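## Task

Take a free grey peg and push it fully into an unused hole of the green chlorine ball held in the other gripper, until it clicks in. Pegs already in that ball must stay where they are. At the end, that other gripper must still hold either the ball or a peg locked into it. Nothing else may depend on the robot to stay in place at the end.

## Robot and tools

ROBOT. There are two arms, left_arm and right_arm. Each has six revolute joints and a parallel two-finger gripper. They face each other across a table. left_arm's base is at (+0.083, +0.512, +0.060) m, on the +y side. right_arm's base is at (-0.056, -0.449, +0.093) m. The arm names say nothing about which side of a camera image they appear on.

FRAME. Every position is given in one scene frame. Its origin is the table centre, +z points up, and the table surface is at z = +0.020 m. Positions are in metres and orientations are quaternions in w,x,y,z order. The reported hand position can drift from the truth, most of all when the arm is stretched far. In the gripper's own frame the fingers point along +x and close along y. The reported end_effector_position is the point between the pads, about 3 to 4 cm short of the fingertips.

execute_actions. The argument actions is a list that is empty or holds one entry.
- An empty list just returns the current state.
- A motion entry is {"rows": [...], "steps": n}, where n is 1 to 15 and defaults to 15. One control step lasts 1/30 s. Each row is used for one step, and the last row repeats if there are fewer rows than steps.
- A pause entry is {"steps": n} with n up to 300. It returns once n steps have passed since the previous result.
- Optional pictures (true/false) turns the camera images on or off; they are on by default.

ROWS. Each row is a single flat list of 14 numbers covering both arms. The left_arm part comes first: waist, shoulder, elbow, wrist pitch, wrist yaw, wrist roll, then gripper opening. The same seven for right_arm follow. Always send all 14, even if one arm stays still. The joint numbers are absolute target angles in radians, on the same scale as the Joint positions line; they are not offsets. The opening is a scale value from -1 to 1, also absolute.

JOINT RANGES (rad):
- waist -3.054..3.054
- shoulder 0.000..3.142
- elbow 0.000..2.356
- wrist pitch -1.571..1.571
- wrist yaw -1.571..1.571
- wrist roll -3.142..3.142
A target more than 0.010 beyond a limit, and further out than the joint's current angle, makes the whole call be refused, and nothing moves. The true limit may differ from the stated one by up to 0.010. A joint commanded past it stops at it, and the result may then print "joint sent to its limit".

HOW MOTION IS SHAPED. On every step, each joint's target is clamped to within a fixed lead of its measured angle:
- 0.211 rad for waist, shoulder and elbow
- 0.213 for wrist pitch
- 0.267 for wrist yaw
- 0.228 for wrist roll
If the targets would carry a gripper more than 70 mm from where it is, all of that arm's targets are pulled back proportionally. Large moves therefore take several calls. Friction may leave a joint short of its target, and a tiny change may produce no motion, so read Joint positions after each move. Between calls the arms keep heading for the last row sent. They stop trying once everything has nearly stopped or a step was HELD.

GRIPPER. +1 is wide open, a 0.088 m gap. Empty fingers meet near -0.80, and values below that add nothing. A full close takes at least about 0.5 s. grip_measured reports the actual finger opening on the command scale. Each gripper has its own fixed bias of about 1 mm. When squeezing something hard, grip_measured reads up to 0.061 tighter than the pads really are. For a firm grip, command roughly 0.07 below grip_measured; use less for a gentler hold. Parts thinner than about 3 mm get proportionally less force. Pad force tops out at about 34 to 49 N, and the first contact can spike higher.

RESULT LINES.
- The state line, left_arm: … | right_arm: …, gives each gripper's position, quaternion, and linear and angular velocity.
- Joint positions and Joint velocities give, per arm, the six joints followed by the pad gap in m and m/s.
- "joint command not followed" means a clearance check altered or blocked some joint targets; the rest of the row still ran.
- HELD marks steps on which your row, or part of it, was not sent.
- A torque fault occurs when contact torque hits a joint's load limit. That arm then freezes for 10 s and drops the rest of the call. Load limits in N m: waist 17.4, shoulder 21.6, elbow 21.5, wrist pitch 5.67, wrist yaw 5.65, wrist roll 5.3. A held object's weight adds to these.
- MOTOR HOT appears from 50 °C. At 95 °C an OVER-TEMPERATURE FAULT holds the arm still. If it fails to cool within 30 to 60 s, the arm and its gripper lose power and go limp. Avoid long, heavy holding.

CAMERAS. There are four, all 896x504: cam_head_left, cam_head_right, cam_left_wrist and cam_right_wrist. Results list them in that order. The wrist camera poses follow their arm's joint readings.

zoom_image. Arguments are camera (one of the four names) and region [x0, y0, x1, y1] in image pixels, with the origin at the top-left. The region can be at most 504x504. It returns an enlarged view of that camera's latest image.

read_manual. It only returns licence text (section "licences") and does not move anything.

finished_scene. Pass scene, the number of the current scene. This ends the scene for good and reports whether the goal was met; the next task comes in its result. The goal must already be reached and stable when you call it.

CAUTIONS. Keep everything on the table. Do not let the arms collide or shove each other. Avoid drops, slips, slamming and forceful pushing. Loose objects may occasionally be nudged by outside pushes. The simulation keeps running while you compose a reply, so moving efficiently and smoothly matters.

Each tool is called after "Call:" by a JSON object that holds its "op" and its "data".

## Session

Call:
{"op": "execute_actions", "data": {"actions": []}}

Scene clock: 0.00 s of 4400.00 s.
left_arm: end_effector_position=(-0.0474, +0.0992, +0.2611) grip_measured=-0.147 end_effector_quat_wxyz=(+0.514, -0.010, -0.007, -0.858) end_effector_velocity=(+0.000, +0.001, +0.000) end_effector_angular_velocity=(+0.006, +0.006, +0.005) | right_arm: end_effector_position=(+0.0709, -0.1618, +0.4184) grip_measured=+0.983 end_effector_quat_wxyz=(+0.836, +0.020, -0.024, +0.547) end_effector_velocity=(-0.001, -0.000, +0.000) end_effector_angular_velocity=(-0.011, -0.020, +0.004)
Joint positions: left_arm=[ 0.284  1.621  0.636  1.011  0.282 -0.005  0.032] | right_arm=[ 0.005  0.842  0.647  0.256 -0.004  0.008  0.087]
Joint velocities: left_arm=[-0.002 -0.007 -0.002 -0.007 -0.007 -0.007  0.   ] | right_arm=[-0.002 -0.002  0.002 -0.007 -0.007 -0.022 -0.   ]
Heat: left arm: hottest elbow 26 °C (+0.0 °C/min); right arm: hottest elbow 25 °C (+0.0 °C/min).

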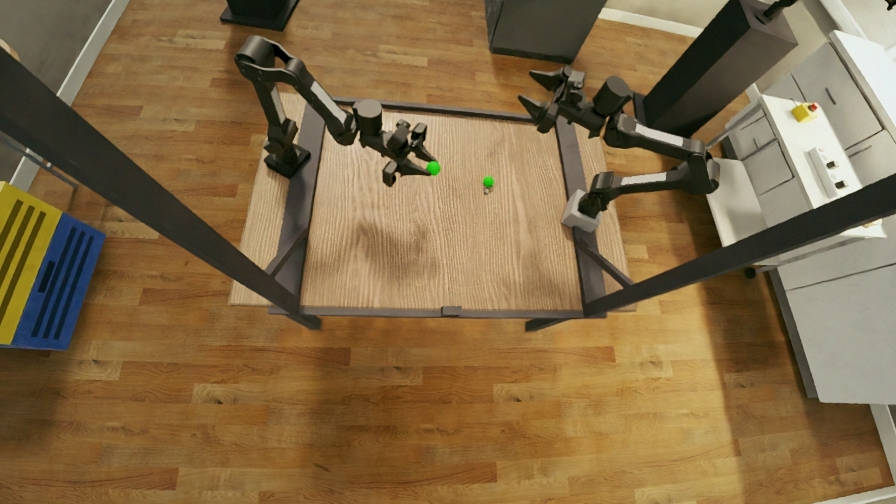

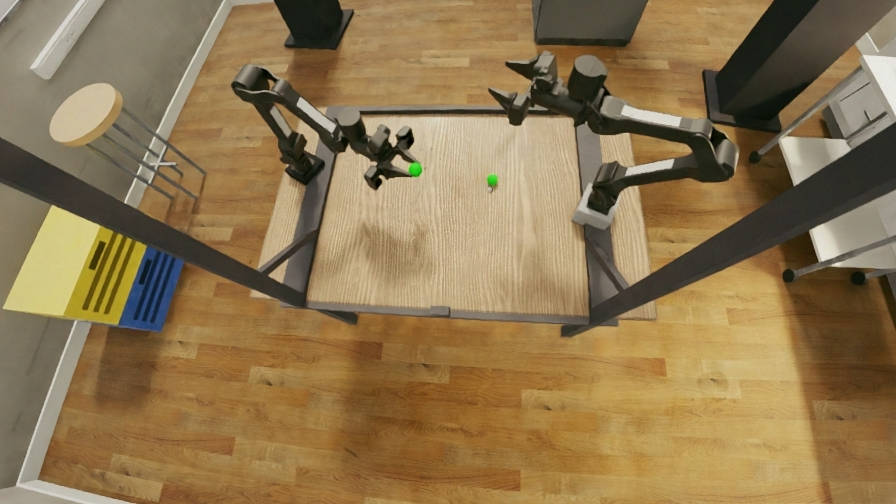

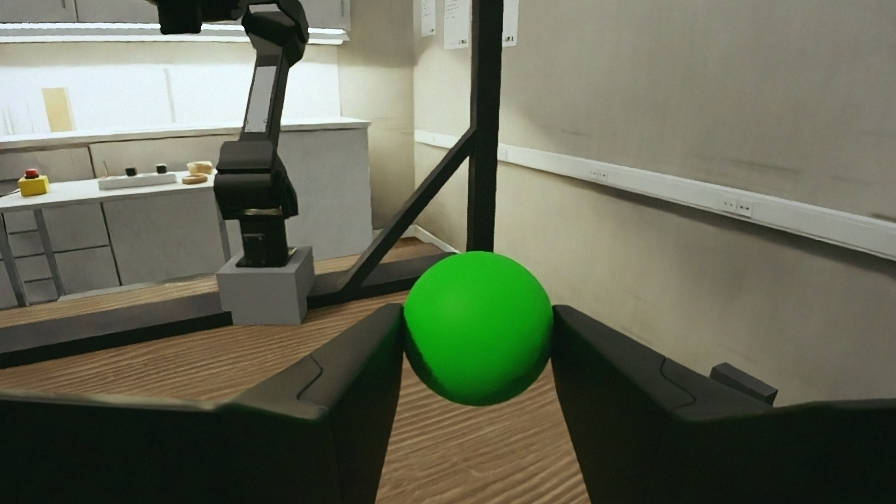

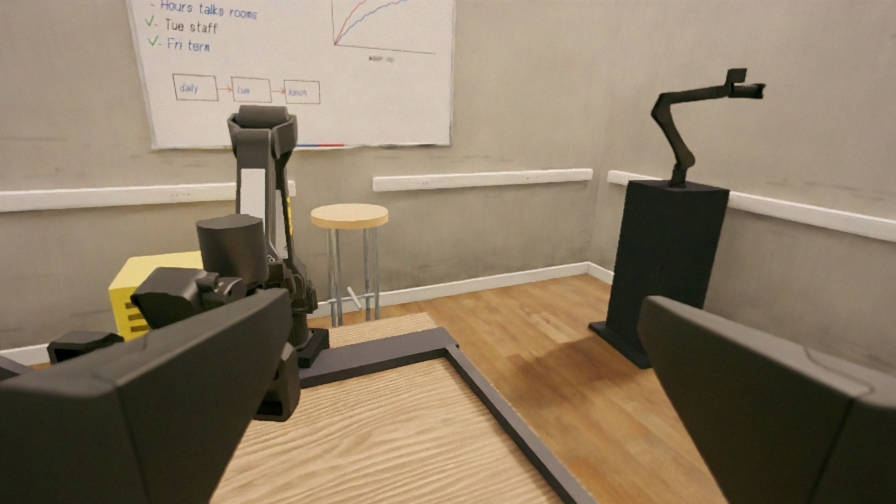

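Call:
{"op": "zoom_image", "data": {"camera": "cam_head_left", "region": [400, 140, 520, 210]}}

Call:
{"op": "zoom_image", "data": {"camera": "cam_head_right", "region": [400, 140, 520, 210]}}

Region (400, 140, 520, 210) of cam_head_left's 896x504 image, scaled by 4.200, with more detail than that image has; it fills the top 294 rows of this view, and the rest is white.

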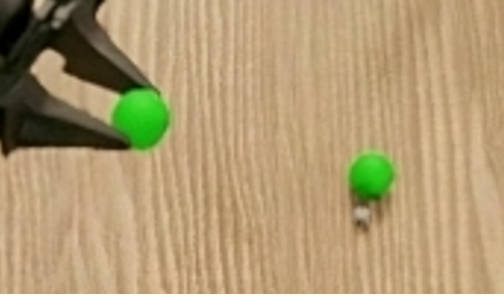

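Region (400, 140, 520, 210) of cam_head_right's 896x504 image, scaled by 4.200, with more detail than that image has; it fills the top 294 rows of this view, and the rest is white.

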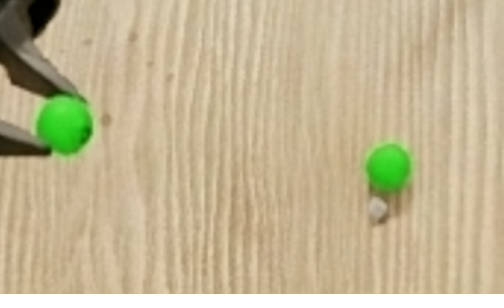

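Call:
{"op": "execute_actions", "data": {"actions": [{"rows":[[0.284,1.621,0.636,1.011,0.282,-0.005,-0.22,0.13,1.617,1.04,-0.99,0,0,1]]}], "pictures": false}}

Call:
{"op": "execute_actions", "data": {"actions": [{"steps":30}]}}

Scene clock: 18.13 s of 4400.00 s.
left_arm: end_effector_position=(-0.0474, +0.0992, +0.2611) grip_measured=-0.147 end_effector_quat_wxyz=(+0.514, -0.010, -0.007, -0.858) end_effector_velocity=(+0.002, -0.001, -0.000) end_effector_angular_velocity=(+0.001, +0.008, +0.019) | right_arm: end_effector_position=(+0.0455, -0.1166, +0.1811) grip_measured=+0.983 end_effector_quat_wxyz=(+0.671, -0.327, +0.445, +0.495) end_effector_velocity=(-0.128, -0.411, -0.445) end_effector_angular_velocity=(-2.766, +0.850, +0.003)
Joint positions: left_arm=[ 0.284  1.621  0.636  1.011  0.282 -0.005  0.032] | right_arm=[ 0.127  1.582  1.025 -0.614  0.001  0.006  0.087]
Joint velocities: left_arm=[-0.002  0.002 -0.002  0.007 -0.022 -0.007 -0.   ] | right_arm=[ 0.007  0.818 -0.002 -2.073 -0.007  0.007 -0.   ]
Heat: left arm: hottest elbow 28 °C (+6.6 °C/min); right arm: hottest elbow 28 °C (+9.9 °C/min).
Steps of this call (steps 1 to 90: nothing new was sent; then 14.63 s passed at rest; steps 91 to 105: all 15 steps of this action). Readings (joint positions):
91: left_arm=[0.284 1.621 0.636 1.011 0.282 -0.005] | right_arm=[0.020 0.871 0.680 0.198 0.006 0.008]
92: left_arm=[0.284 1.621 0.636 1.011 0.282 -0.005] | right_arm=[0.053 0.921 0.743 0.135 0.006 0.008]
94: left_arm=[0.284 1.621 0.636 1.011 0.282 -0.005] | right_arm=[0.103 1.052 0.876 0.008 0.001 0.007]
98: left_arm=[0.284 1.621 0.636 1.011 0.282 -0.005] | right_arm=[0.126 1.274 1.017 -0.215 0.001 0.006]
105: the state above

Scene clock: 19.13 s of 4400.00 s.
left_arm: end_effector_position=(-0.0474, +0.0992, +0.2611) grip_measured=-0.147 end_effector_quat_wxyz=(+0.514, -0.010, -0.007, -0.858) end_effector_velocity=(+0.002, -0.001, +0.000) end_effector_angular_velocity=(+0.006, +0.006, +0.019) | right_arm: end_effector_position=(+0.0223, -0.1927, +0.1563) grip_measured=+0.983 end_effector_quat_wxyz=(+0.568, -0.421, +0.570, +0.418) end_effector_velocity=(-0.001, -0.002, -0.001) end_effector_angular_velocity=(-0.010, +0.011, +0.005)
Joint positions: left_arm=[ 0.284  1.621  0.636  1.011  0.282 -0.005  0.032] | right_arm=[ 0.127  1.616  1.028 -0.988  0.001  0.006  0.087]
Joint velocities: left_arm=[-0.002 -0.002  0.002 -0.007 -0.022 -0.007 -0.   ] | right_arm=[-0.002  0.002 -0.002 -0.007 -0.007 -0.007 -0.   ]
Heat: left arm: hottest elbow 28 °C (+6.3 °C/min); right arm: hottest elbow 28 °C (+9.4 °C/min).
Steps of this call (steps 1 to 30: the robot went on to your last target). Readings (joint positions):
1: left_arm=[0.284 1.621 0.636 1.011 0.282 -0.005] | right_arm=[0.127 1.603 1.025 -0.684 0.001 0.006]
2: left_arm=[0.284 1.621 0.636 1.011 0.282 -0.005] | right_arm=[0.127 1.614 1.025 -0.748 0.001 0.006]
4: left_arm=[0.284 1.621 0.636 1.011 0.282 -0.005] | right_arm=[0.127 1.616 1.025 -0.871 0.001 0.006]
8: left_arm=[0.284 1.621 0.636 1.011 0.282 -0.005] | right_arm=[0.127 1.616 1.025 -0.965 0.001 0.006]
30: the state above
All arms were judged still, so your last target was given up. Only a new action makes them travel on or press farther. Fingers that are still opening or closing keep moving.
camera_calibration (this result's frames):
cam_right_wrist: T_world_to_cam=[[0.961981, -0.272906, 0.0106955, -0.0658638], [-0.259889, -0.902653, 0.343038, -0.200577], [-0.083963, -0.332776, -0.93926, 0.165071], [0, 0, 0, 1]] pos_world=[0.0250919, -0.144094, 0.224554]

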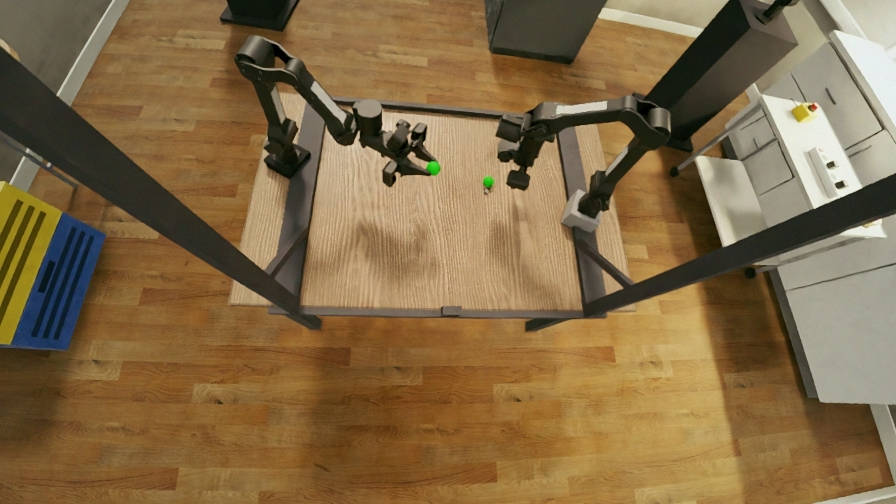

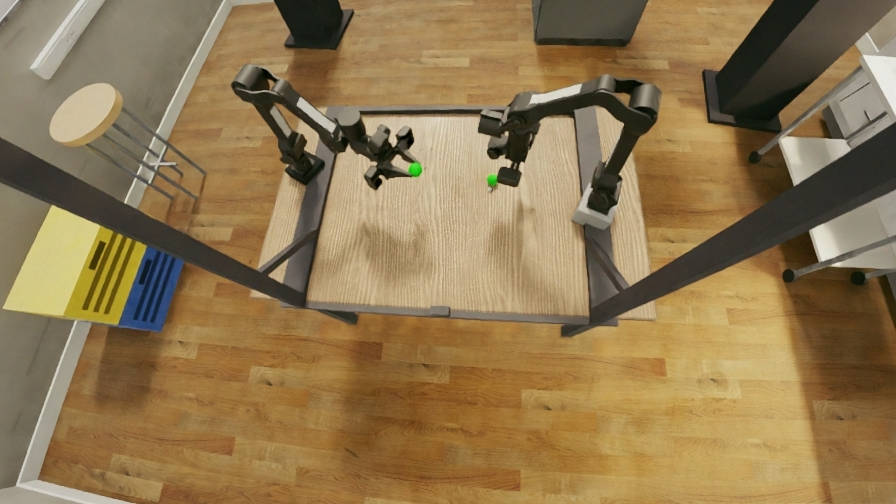

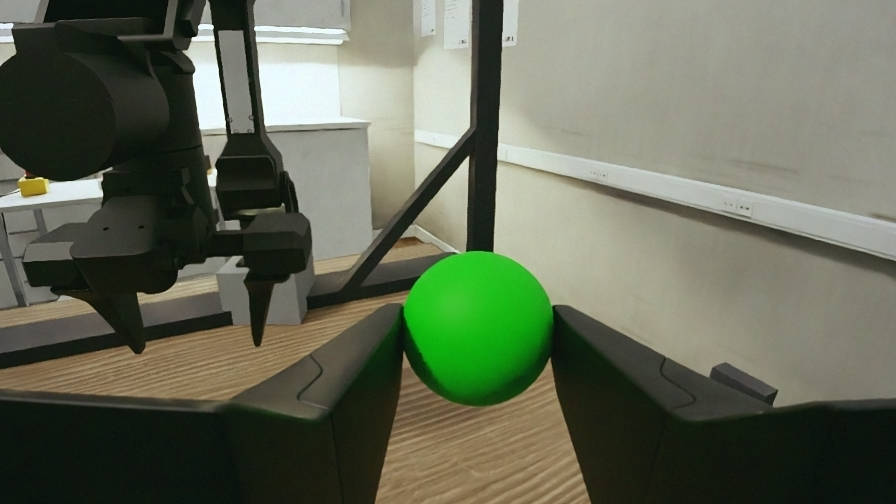

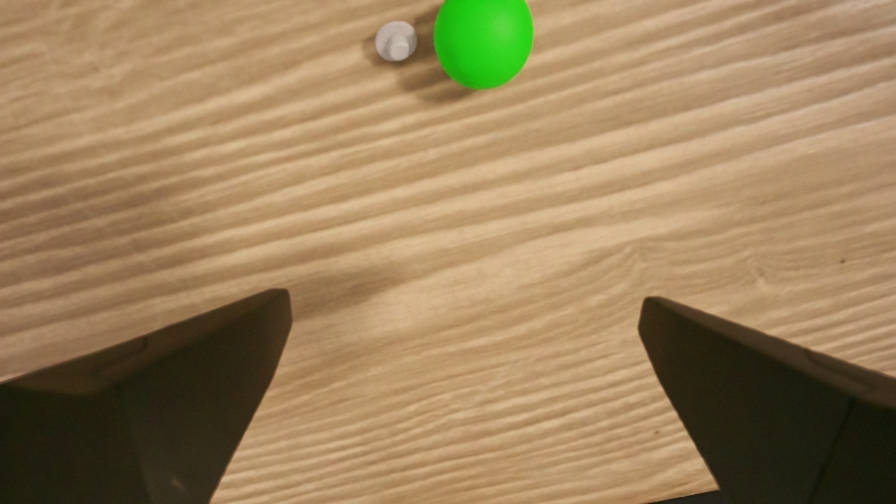

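Call:
{"op": "zoom_image", "data": {"camera": "cam_right_wrist", "region": [340, 0, 540, 110]}}

Region (340, 0, 540, 110) of cam_right_wrist's 896x504 image, scaled by 2.520, with more detail than that image has; it fills the top 277 rows of this view, and the rest is white.

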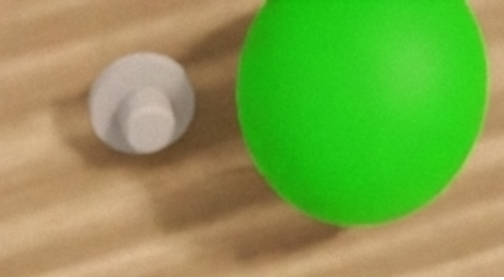

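Call:
{"op": "execute_actions", "data": {"actions": [{"rows":[[0.284,1.621,0.636,1.011,0.282,-0.005,-0.22,0.213,1.5,0.9,-0.45,0,0,-0.4]]}], "pictures": false}}

Call:
{"op": "execute_actions", "data": {"actions": [{"rows":[[0.284,1.621,0.636,1.011,0.282,-0.005,-0.22,0.213,1.406,0.527,-0.17,0,0,-0.4]]}]}}

Call:
{"op": "zoom_image", "data": {"camera": "cam_right_wrist", "region": [340, 100, 640, 360]}}

Scene clock: 30.23 s of 4400.00 s.
left_arm: end_effector_position=(-0.0474, +0.0992, +0.2611) grip_measured=-0.147 end_effector_quat_wxyz=(+0.514, -0.010, -0.007, -0.858) end_effector_velocity=(+0.000, +0.000, -0.005) end_effector_angular_velocity=(+0.025, +0.002, +0.005) | right_arm: end_effector_position=(+0.0169, -0.1098, +0.1810) grip_measured=-0.384 end_effector_quat_wxyz=(+0.672, -0.316, +0.393, +0.542) end_effector_velocity=(-0.000, +0.008, +0.002) end_effector_angular_velocity=(+0.051, -0.008, +0.012)
Joint positions: left_arm=[ 0.284  1.621  0.636  1.011  0.282 -0.005  0.032] | right_arm=[ 0.212  1.51   0.909 -0.458  0.002  0.005  0.02 ]
Joint velocities: left_arm=[-0.002 -0.002 -0.002 -0.022 -0.007 -0.007 -0.   ] | right_arm=[ 0.002 -0.002 -0.017  0.066 -0.007 -0.007 -0.011]
Heat: left arm: hottest elbow 29 °C (+6.0 °C/min); right arm: hottest elbow 29 °C (+7.9 °C/min).
Steps of this call (steps 1 to 90: nothing new was sent; then 7.60 s passed at rest; steps 91 to 105: all 15 steps of this action). Readings (joint positions):
91: left_arm=[0.284 1.621 0.636 1.011 0.282 -0.005] | right_arm=[0.135 1.599 1.005 -0.936 0.003 0.006]
92: left_arm=[0.284 1.621 0.636 1.011 0.282 -0.005] | right_arm=[0.155 1.575 0.970 -0.866 0.003 0.006]
94: left_arm=[0.284 1.621 0.636 1.011 0.282 -0.005] | right_arm=[0.194 1.537 0.929 -0.747 0.003 0.005]
98: left_arm=[0.284 1.621 0.636 1.011 0.282 -0.005] | right_arm=[0.212 1.517 0.915 -0.519 0.002 0.005]
105: the state above

Scene clock: 30.73 s of 4400.00 s.
left_arm: end_effector_position=(-0.0474, +0.0992, +0.2611) grip_measured=-0.147 end_effector_quat_wxyz=(+0.514, -0.010, -0.007, -0.858) end_effector_velocity=(-0.002, +0.001, -0.004) end_effector_angular_velocity=(+0.015, +0.004, -0.010) | right_arm: end_effector_position=(+0.0049, -0.1664, +0.1173) grip_measured=-0.396 end_effector_quat_wxyz=(+0.673, -0.315, +0.392, +0.542) end_effector_velocity=(-0.001, -0.005, -0.002) end_effector_angular_velocity=(-0.022, +0.000, +0.020)
Joint positions: left_arm=[ 0.284  1.621  0.636  1.011  0.282 -0.005  0.032] | right_arm=[ 0.212  1.414  0.534 -0.173  0.002  0.005  0.02 ]
Joint velocities: left_arm=[-0.002  0.002 -0.002 -0.007  0.007 -0.007  0.   ] | right_arm=[-0.002 -0.002 -0.002 -0.022 -0.007 -0.022 -0.   ]
Heat: left arm: hottest elbow 29 °C (+5.9 °C/min); right arm: hottest elbow 29 °C (+7.8 °C/min).
Steps of this call (steps 1 to 15: all 15 steps of this action). Readings (joint positions):
1: left_arm=[0.284 1.621 0.636 1.011 0.282 -0.005] | right_arm=[0.212 1.494 0.870 -0.389 0.002 0.005]
2: left_arm=[0.284 1.621 0.636 1.011 0.282 -0.005] | right_arm=[0.212 1.468 0.813 -0.318 0.002 0.005]
4: left_arm=[0.284 1.621 0.636 1.011 0.282 -0.005] | right_arm=[0.212 1.423 0.693 -0.237 0.002 0.005]
8: left_arm=[0.284 1.621 0.636 1.011 0.282 -0.005] | right_arm=[0.212 1.416 0.547 -0.201 0.002 0.005]
15: the state above
camera_calibration (this result's frames):
cam_right_wrist: T_world_to_cam=[[0.980031, -0.197841, 0.0199648, -0.0301592], [-0.191588, -0.966367, -0.171547, -0.118558], [0.0532325, 0.164297, -0.984974, 0.223087], [0, 0, 0, 1]] pos_world=[-0.00503282, -0.15719, 0.199999]

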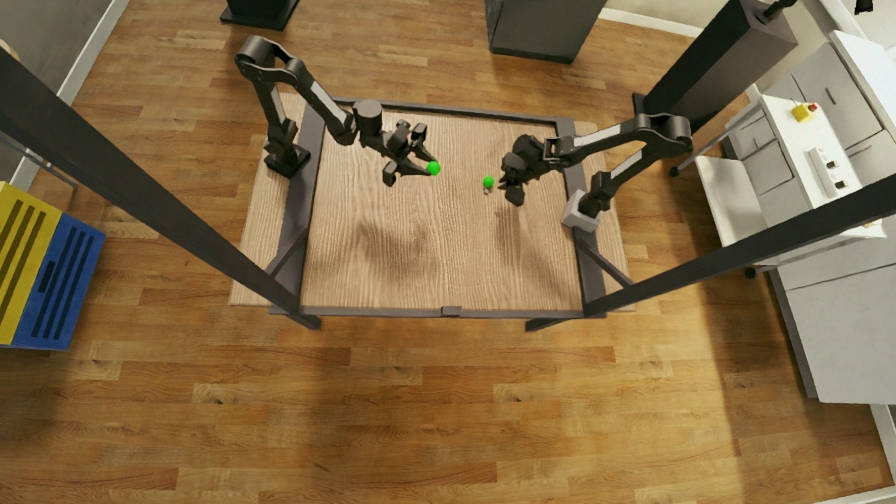

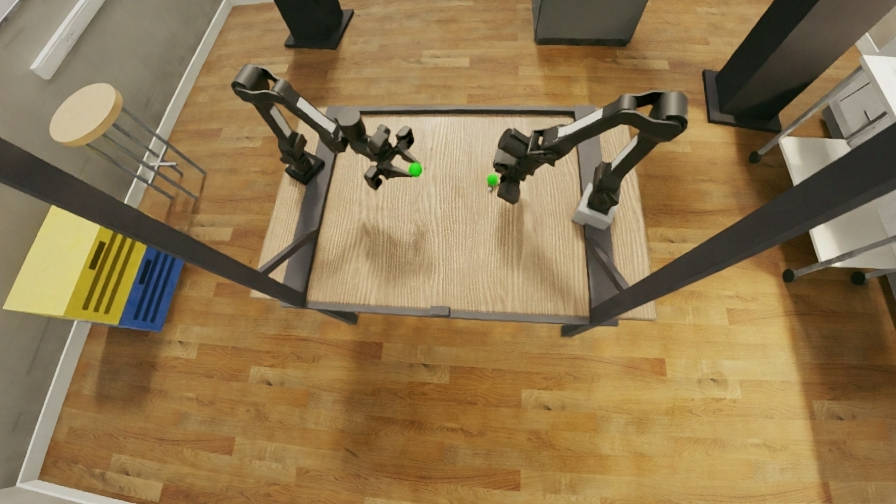

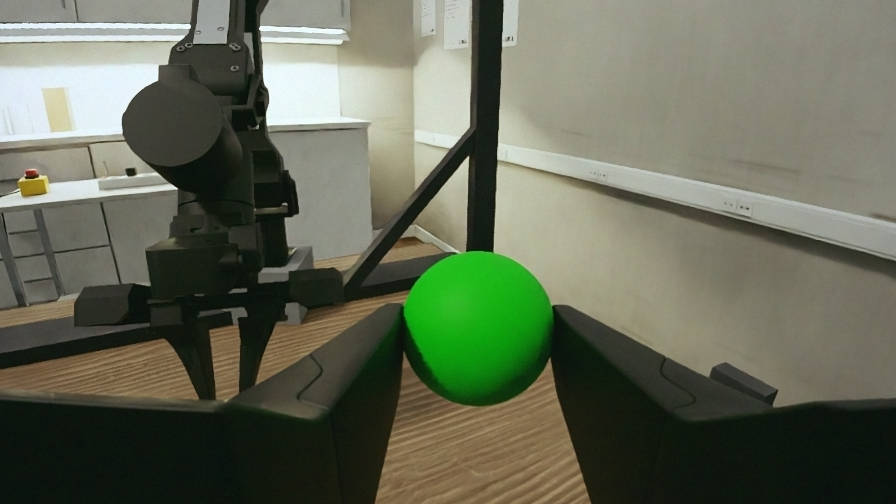

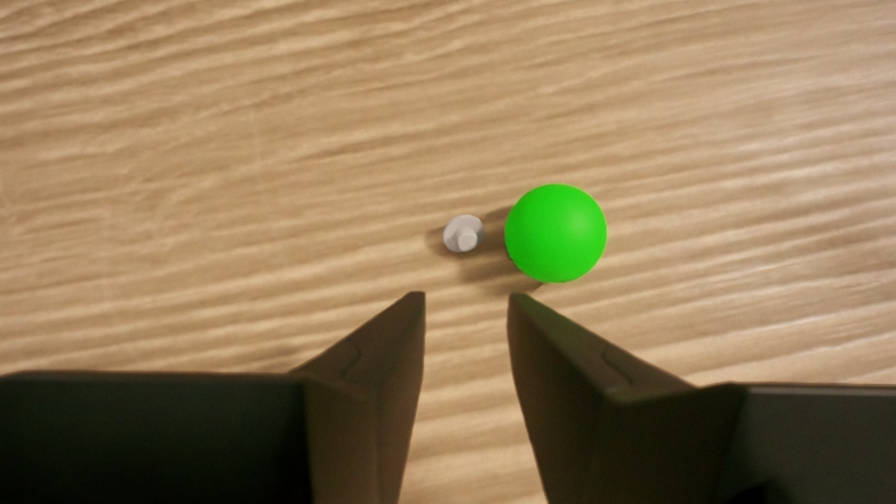

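Region (340, 100, 640, 360) of cam_right_wrist's 896x504 image, scaled by 1.680, with more detail than that image has; it fills the top 437 rows of this view, and the rest is white.

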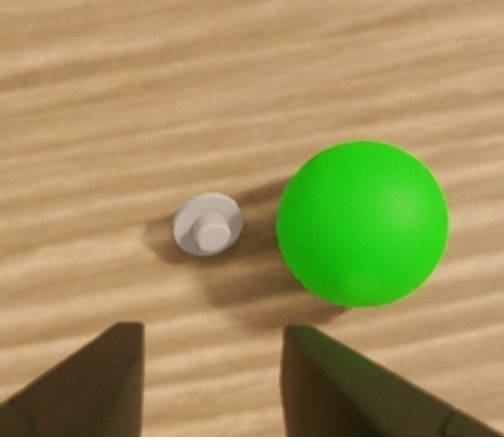

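Call:
{"op": "execute_actions", "data": {"actions": [{"rows":[[0.284,1.621,0.636,0.9,0.2,-0.005,-0.22,0.208,1.45,0.5,0.05,0,0,-0.45],[0.284,1.621,0.636,0.8,0.2,-0.005,-0.22,0.208,1.45,0.5,0.05,0,0,-0.45],[0.284,1.621,0.636,0.8,0.2,-0.005,-0.22,0.208,1.45,0.5,0.05,0,0,-0.45],[0.284,1.621,0.636,0.7,0.1,-0.005,-0.22,0.208,1.5,0.45,0.15,0,0,-0.45],[0.284,1.621,0.636,0.7,0.1,-0.005,-0.22,0.208,1.5,0.45,0.15,0,0,-0.45],[0.284,1.621,0.636,0.6,0.1,-0.005,-0.22,0.208,1.55,0.4,0.25,0,0,-0.45],[0.284,1.621,0.636,0.6,0.1,-0.005,-0.22,0.208,1.55,0.4,0.25,0,0,-0.45],[0.284,1.621,0.636,0.5,0.05,-0.005,-0.22,0.208,1.6,0.35,0.35,0,0,-0.45]]}], "pictures": false}}

Call:
{"op": "execute_actions", "data": {"actions": [{"steps":10}]}}

Scene clock: 39.87 s of 4400.00 s.
left_arm: end_effector_position=(-0.0115, +0.1091, +0.1594) grip_measured=-0.147 end_effector_quat_wxyz=(+0.591, +0.173, +0.152, -0.773) end_effector_velocity=(+0.009, +0.011, -0.024) end_effector_angular_velocity=(+0.115, -0.055, +0.040) | right_arm: end_effector_position=(+0.0072, -0.1573, +0.0779) grip_measured=-0.446 end_effector_quat_wxyz=(+0.702, -0.272, +0.339, +0.565) end_effector_velocity=(+0.007, +0.034, +0.028) end_effector_angular_velocity=(+0.198, -0.041, +0.008)
Joint positions: left_arm=[ 0.283  1.618  0.639  0.515  0.056 -0.005  0.032] | right_arm=[0.211 1.594 0.355 0.34  0.002 0.005 0.017]
Joint velocities: left_arm=[-0.002 -0.002 -0.002 -0.125 -0.051  0.007  0.   ] | right_arm=[-0.002 -0.002  0.002  0.198 -0.007 -0.007 -0.   ]
Heat: left arm: hottest elbow 29 °C (+4.5 °C/min); right arm: hottest elbow 28 °C (+4.5 °C/min).
Steps of this call (steps 1 to 15: the robot went on to your last target; steps 16 to 90: nothing new was sent; then 5.63 s passed at rest; steps 91 to 105: all 15 steps of this action). Readings (joint positions):
91: left_arm=[0.283 1.621 0.636 0.992 0.267 -0.005] | right_arm=[0.212 1.418 0.526 -0.127 0.002 0.005]
92: left_arm=[0.283 1.618 0.638 0.940 0.244 -0.005] | right_arm=[0.212 1.426 0.517 -0.065 0.002 0.005]
94: left_arm=[0.282 1.617 0.639 0.835 0.199 -0.005] | right_arm=[0.212 1.444 0.504 0.028 0.002 0.005]
98: left_arm=[0.283 1.617 0.639 0.637 0.109 -0.005] | right_arm=[0.211 1.524 0.429 0.218 0.002 0.005]
105: the state above

Scene clock: 40.20 s of 4400.00 s.
left_arm: end_effector_position=(-0.0107, +0.1103, +0.1567) grip_measured=-0.147 end_effector_quat_wxyz=(+0.592, +0.179, +0.156, -0.770) end_effector_velocity=(-0.002, +0.002, +0.001) end_effector_angular_velocity=(+0.005, +0.009, -0.006) | right_arm: end_effector_position=(+0.0074, -0.1562, +0.0787) grip_measured=-0.446 end_effector_quat_wxyz=(+0.703, -0.270, +0.337, +0.566) end_effector_velocity=(-0.003, -0.001, -0.001) end_effector_angular_velocity=(-0.005, +0.014, +0.017)
Joint positions: left_arm=[ 0.283  1.618  0.639  0.501  0.053 -0.005  0.032] | right_arm=[0.211 1.594 0.355 0.347 0.002 0.005 0.017]
Joint velocities: left_arm=[-0.002 -0.007 -0.002 -0.007  0.007 -0.007 -0.   ] | right_arm=[-0.002 -0.002 -0.002 -0.007 -0.022 -0.007 -0.   ]
Heat: left arm: hottest elbow 29 °C (+4.5 °C/min); right arm: hottest elbow 28 °C (+4.5 °C/min).
Steps of this call (steps 1 to 10: the robot went on to your last target). Readings (joint positions):
1: left_arm=[0.283 1.618 0.639 0.509 0.055 -0.005] | right_arm=[0.211 1.594 0.355 0.344 0.002 0.005]
2: left_arm=[0.283 1.618 0.639 0.504 0.054 -0.005] | right_arm=[0.211 1.594 0.355 0.345 0.002 0.005]
4: left_arm=[0.283 1.618 0.639 0.501 0.053 -0.005] | right_arm=[0.211 1.594 0.355 0.345 0.002 0.005]
8: left_arm=[0.283 1.618 0.639 0.501 0.053 -0.005] | right_arm=[0.211 1.594 0.355 0.347 0.002 0.005]
10: the state above
camera_calibration (this result's frames):
cam_left_wrist: T_world_to_cam=[[-0.966662, 0.253034, 0.0392308, -0.042103], [0.161785, 0.722314, -0.672375, 0.0576017], [-0.19847, -0.643612, -0.73917, 0.260557], [0, 0, 0, 1]] pos_world=[0.00169427, 0.136744, 0.232978]
cam_right_wrist: T_world_to_cam=[[0.979107, -0.202221, 0.0213388, -0.0306239], [-0.184286, -0.926802, -0.327227, -0.096509], [0.0859489, 0.316458, -0.944705, 0.203658], [0, 0, 0, 1]] pos_world=[-0.00530538, -0.160087, 0.16147]

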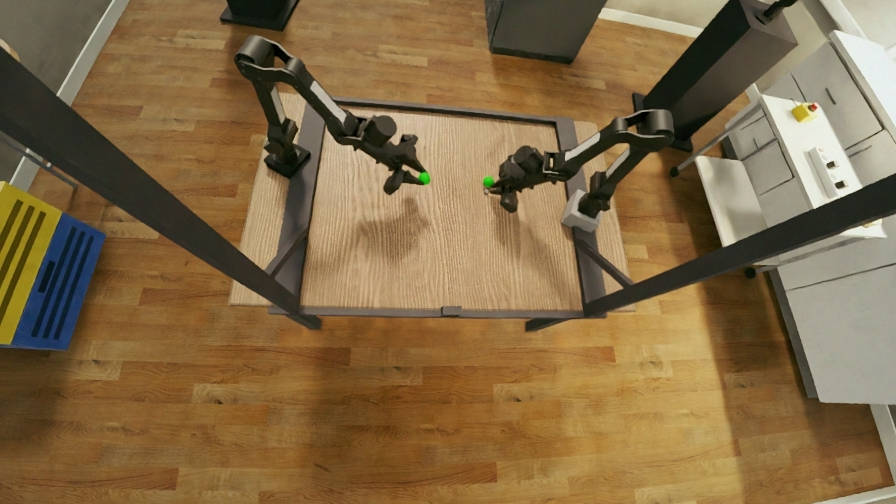

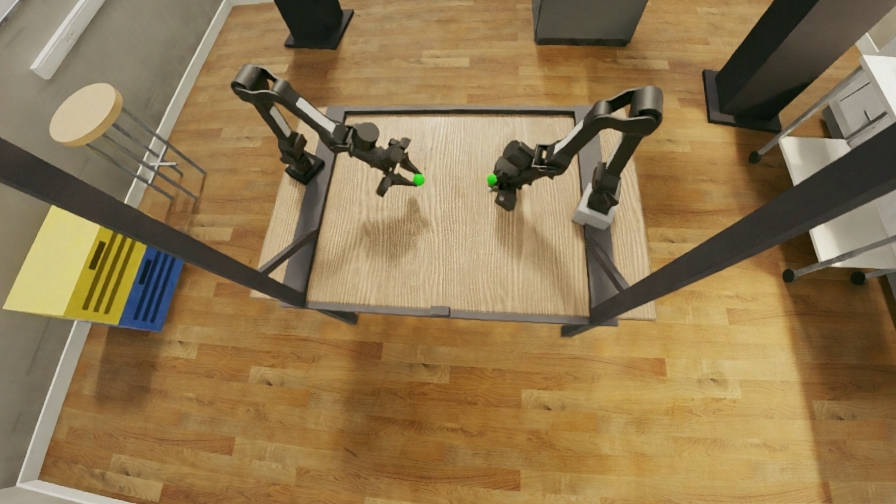

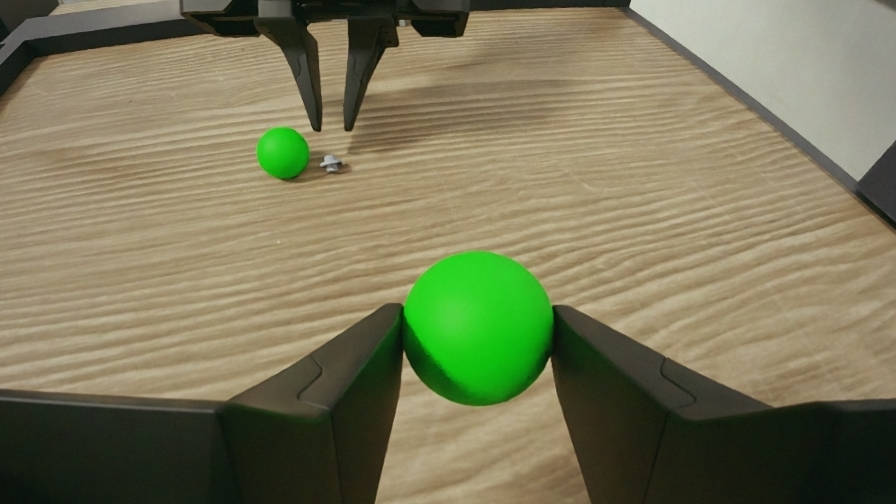

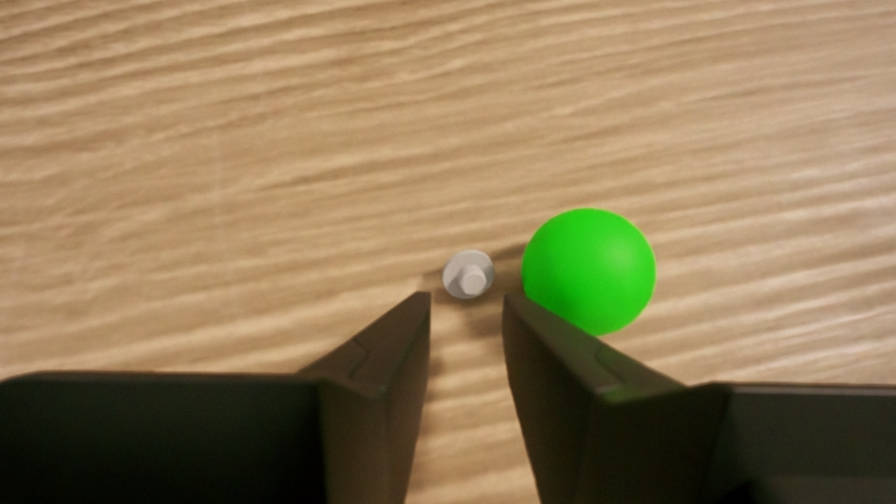

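Call:
{"op": "execute_actions", "data": {"actions": [{"rows":[[0.284,1.621,0.636,0.5,0.05,-0.005,-0.22,0.2,1.63,0.33,0.46,0,0,-0.55],[0.284,1.621,0.636,0.5,0.05,-0.005,-0.22,0.2,1.63,0.33,0.46,0,0,-0.55],[0.284,1.621,0.636,0.5,0.05,-0.005,-0.22,0.2,1.63,0.33,0.5,0,0,-0.55],[0.284,1.621,0.636,0.5,0.05,-0.005,-0.22,0.2,1.68,0.3,0.58,0,0,-0.55],[0.284,1.621,0.636,0.5,0.05,-0.005,-0.22,0.2,1.68,0.3,0.6,0,0,-0.55],[0.284,1.621,0.636,0.5,0.05,-0.005,-0.22,0.2,1.68,0.3,0.64,0,0,-0.55],[0.284,1.621,0.636,0.5,0.05,-0.005,-0.22,0.2,1.71,0.29,0.64,0,0,-0.55],[0.284,1.621,0.636,0.5,0.05,-0.005,-0.22,0.2,1.742,0.278,0.64,0,0,-0.55]]}], "pictures": false}}

Call:
{"op": "execute_actions", "data": {"actions": [{"steps":8}]}}

Call:
{"op": "zoom_image", "data": {"camera": "cam_left_wrist", "region": [250, 90, 410, 200]}}

Call:
{"op": "zoom_image", "data": {"camera": "cam_head_left", "region": [460, 165, 520, 210]}}

Scene clock: 53.10 s of 4400.00 s.
left_arm: end_effector_position=(-0.0107, +0.1103, +0.1567) grip_measured=-0.147 end_effector_quat_wxyz=(+0.592, +0.179, +0.156, -0.770) end_effector_velocity=(+0.001, +0.003, -0.004) end_effector_angular_velocity=(+0.023, -0.002, +0.007) | right_arm: end_effector_position=(+0.0099, -0.1558, +0.0617) grip_measured=-0.546 end_effector_quat_wxyz=(+0.717, -0.248, +0.312, +0.573) end_effector_velocity=(+0.002, +0.010, +0.011) end_effector_angular_velocity=(+0.076, -0.006, -0.003)
Joint positions: left_arm=[ 0.283  1.618  0.639  0.501  0.053 -0.005  0.032] | right_arm=[0.203 1.734 0.282 0.634 0.002 0.005 0.012]
Joint velocities: left_arm=[-0.002 -0.002 -0.002 -0.022 -0.007 -0.007  0.   ] | right_arm=[-0.002 -0.002 -0.007  0.081 -0.007  0.007 -0.   ]
Heat: left arm: hottest elbow 29 °C (+3.4 °C/min); right arm: hottest elbow 28 °C (+3.4 °C/min).
Steps of this call (steps 1 to 30: the robot went on to your last target; steps 31 to 90: nothing new was sent; then 9.40 s passed at rest; steps 91 to 105: all 15 steps of this action). Readings (joint positions):
91: left_arm=[0.283 1.618 0.639 0.501 0.053 -0.005] | right_arm=[0.210 1.599 0.350 0.374 0.002 0.005]
92: left_arm=[0.283 1.618 0.639 0.501 0.053 -0.005] | right_arm=[0.208 1.607 0.345 0.404 0.002 0.005]
94: left_arm=[0.283 1.618 0.639 0.501 0.053 -0.005] | right_arm=[0.204 1.626 0.334 0.474 0.002 0.005]
98: left_arm=[0.283 1.618 0.639 0.501 0.053 -0.005] | right_arm=[0.203 1.683 0.307 0.603 0.002 0.005]
105: the state above

Scene clock: 53.37 s of 4400.00 s.
left_arm: end_effector_position=(-0.0107, +0.1103, +0.1567) grip_measured=-0.147 end_effector_quat_wxyz=(+0.592, +0.179, +0.156, -0.770) end_effector_velocity=(+0.000, -0.000, +0.001) end_effector_angular_velocity=(-0.006, +0.004, +0.007) | right_arm: end_effector_position=(+0.0100, -0.1555, +0.0619) grip_measured=-0.546 end_effector_quat_wxyz=(+0.717, -0.247, +0.311, +0.573) end_effector_velocity=(-0.001, -0.002, -0.001) end_effector_angular_velocity=(-0.007, +0.002, +0.008)
Joint positions: left_arm=[ 0.283  1.618  0.639  0.501  0.053 -0.005  0.032] | right_arm=[0.203 1.735 0.282 0.637 0.002 0.005 0.012]
Joint velocities: left_arm=[-0.002 -0.002 -0.002  0.007 -0.007 -0.007 -0.   ] | right_arm=[-0.002 -0.002 -0.002 -0.007 -0.007 -0.007  0.   ]
Heat: left arm: hottest elbow 29 °C (+3.4 °C/min); right arm: hottest elbow 28 °C (+3.4 °C/min).
Steps of this call (steps 1 to 8: the robot went on to your last target). Readings (joint positions):
1: left_arm=[0.283 1.618 0.639 0.501 0.053 -0.005] | right_arm=[0.203 1.734 0.282 0.637 0.002 0.005]
2: left_arm=[0.283 1.618 0.639 0.501 0.053 -0.005] | right_arm=[0.203 1.734 0.282 0.637 0.002 0.005]
4: left_arm=[0.283 1.618 0.639 0.501 0.053 -0.005] | right_arm=[0.203 1.735 0.282 0.637 0.002 0.005]
8: the state above
camera_calibration (this result's frames):
cam_left_wrist: T_world_to_cam=[[-0.966662, 0.253034, 0.0392308, -0.042103], [0.161785, 0.722314, -0.672375, 0.0576017], [-0.19847, -0.643612, -0.73917, 0.260557], [0, 0, 0, 1]] pos_world=[0.00169427, 0.136744, 0.232978]
cam_right_wrist: T_world_to_cam=[[0.977101, -0.211657, 0.0217968, -0.0341606], [-0.185735, -0.898412, -0.397943, -0.0920016], [0.10381, 0.384782, -0.917151, 0.196109], [0, 0, 0, 1]] pos_world=[-0.00406759, -0.165345, 0.143995]

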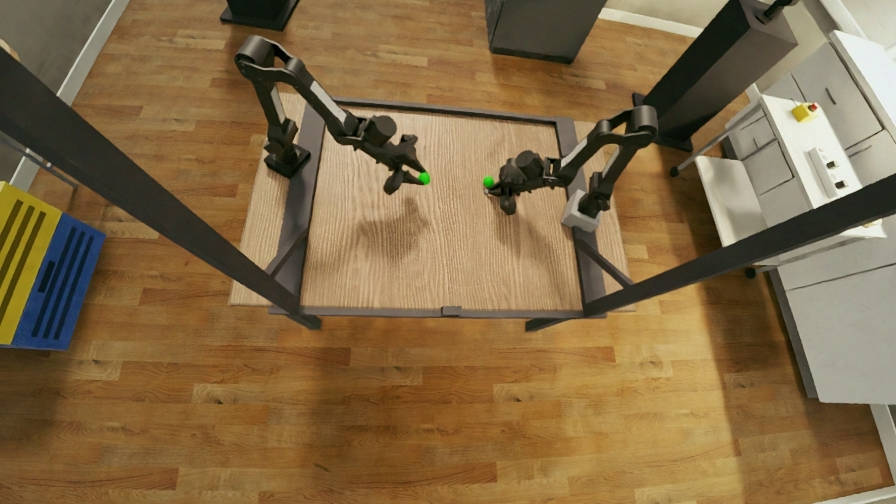

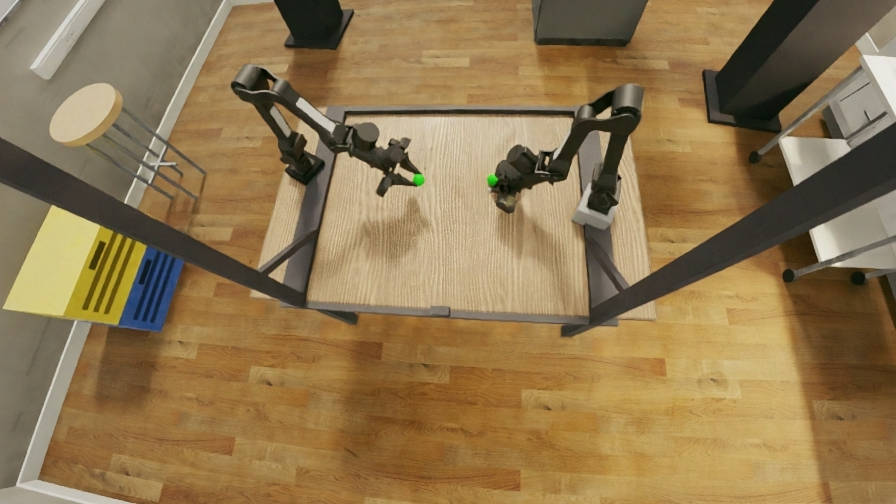

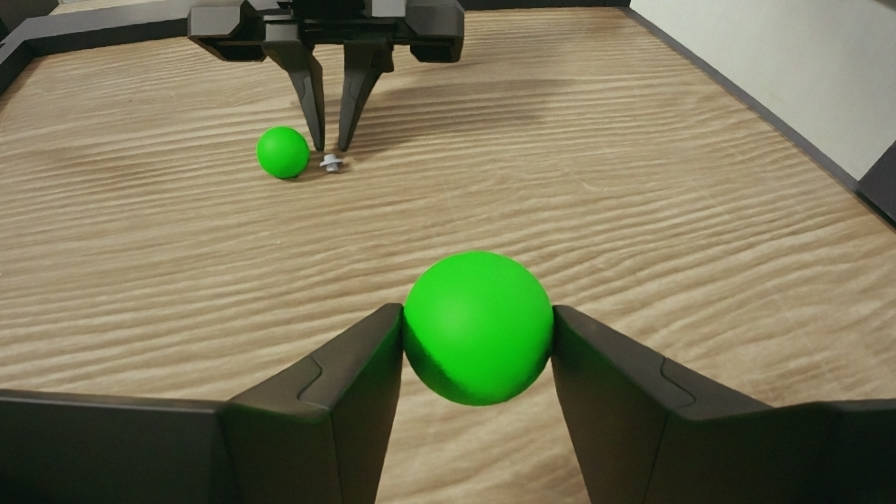

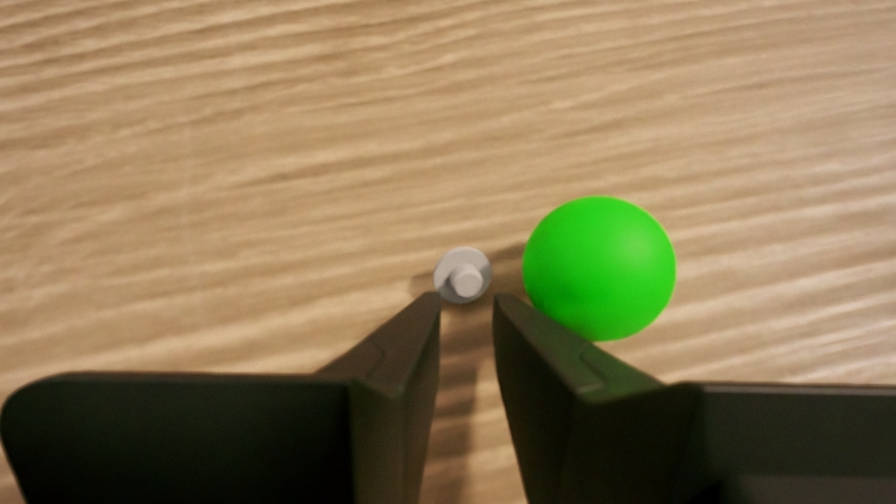

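Region (250, 90, 410, 200) of cam_left_wrist's 896x504 image, scaled by 3.150, with more detail than that image has; it fills the top 346 rows of this view, and the rest is white.

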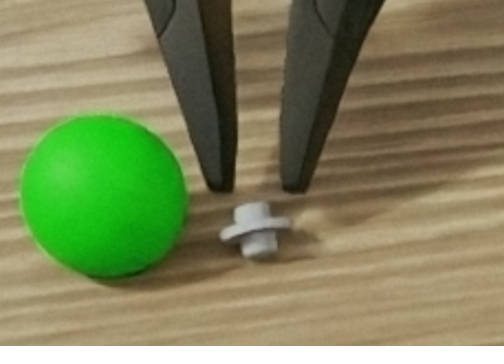

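Region (460, 165, 520, 210) of cam_head_left's 896x504 image, scaled by 8.400, with more detail than that image has; it fills the top 378 rows of this view, and the rest is white.

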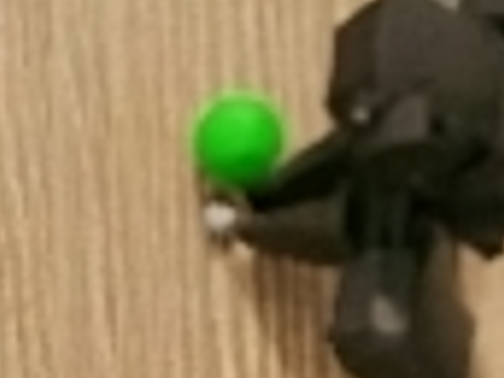

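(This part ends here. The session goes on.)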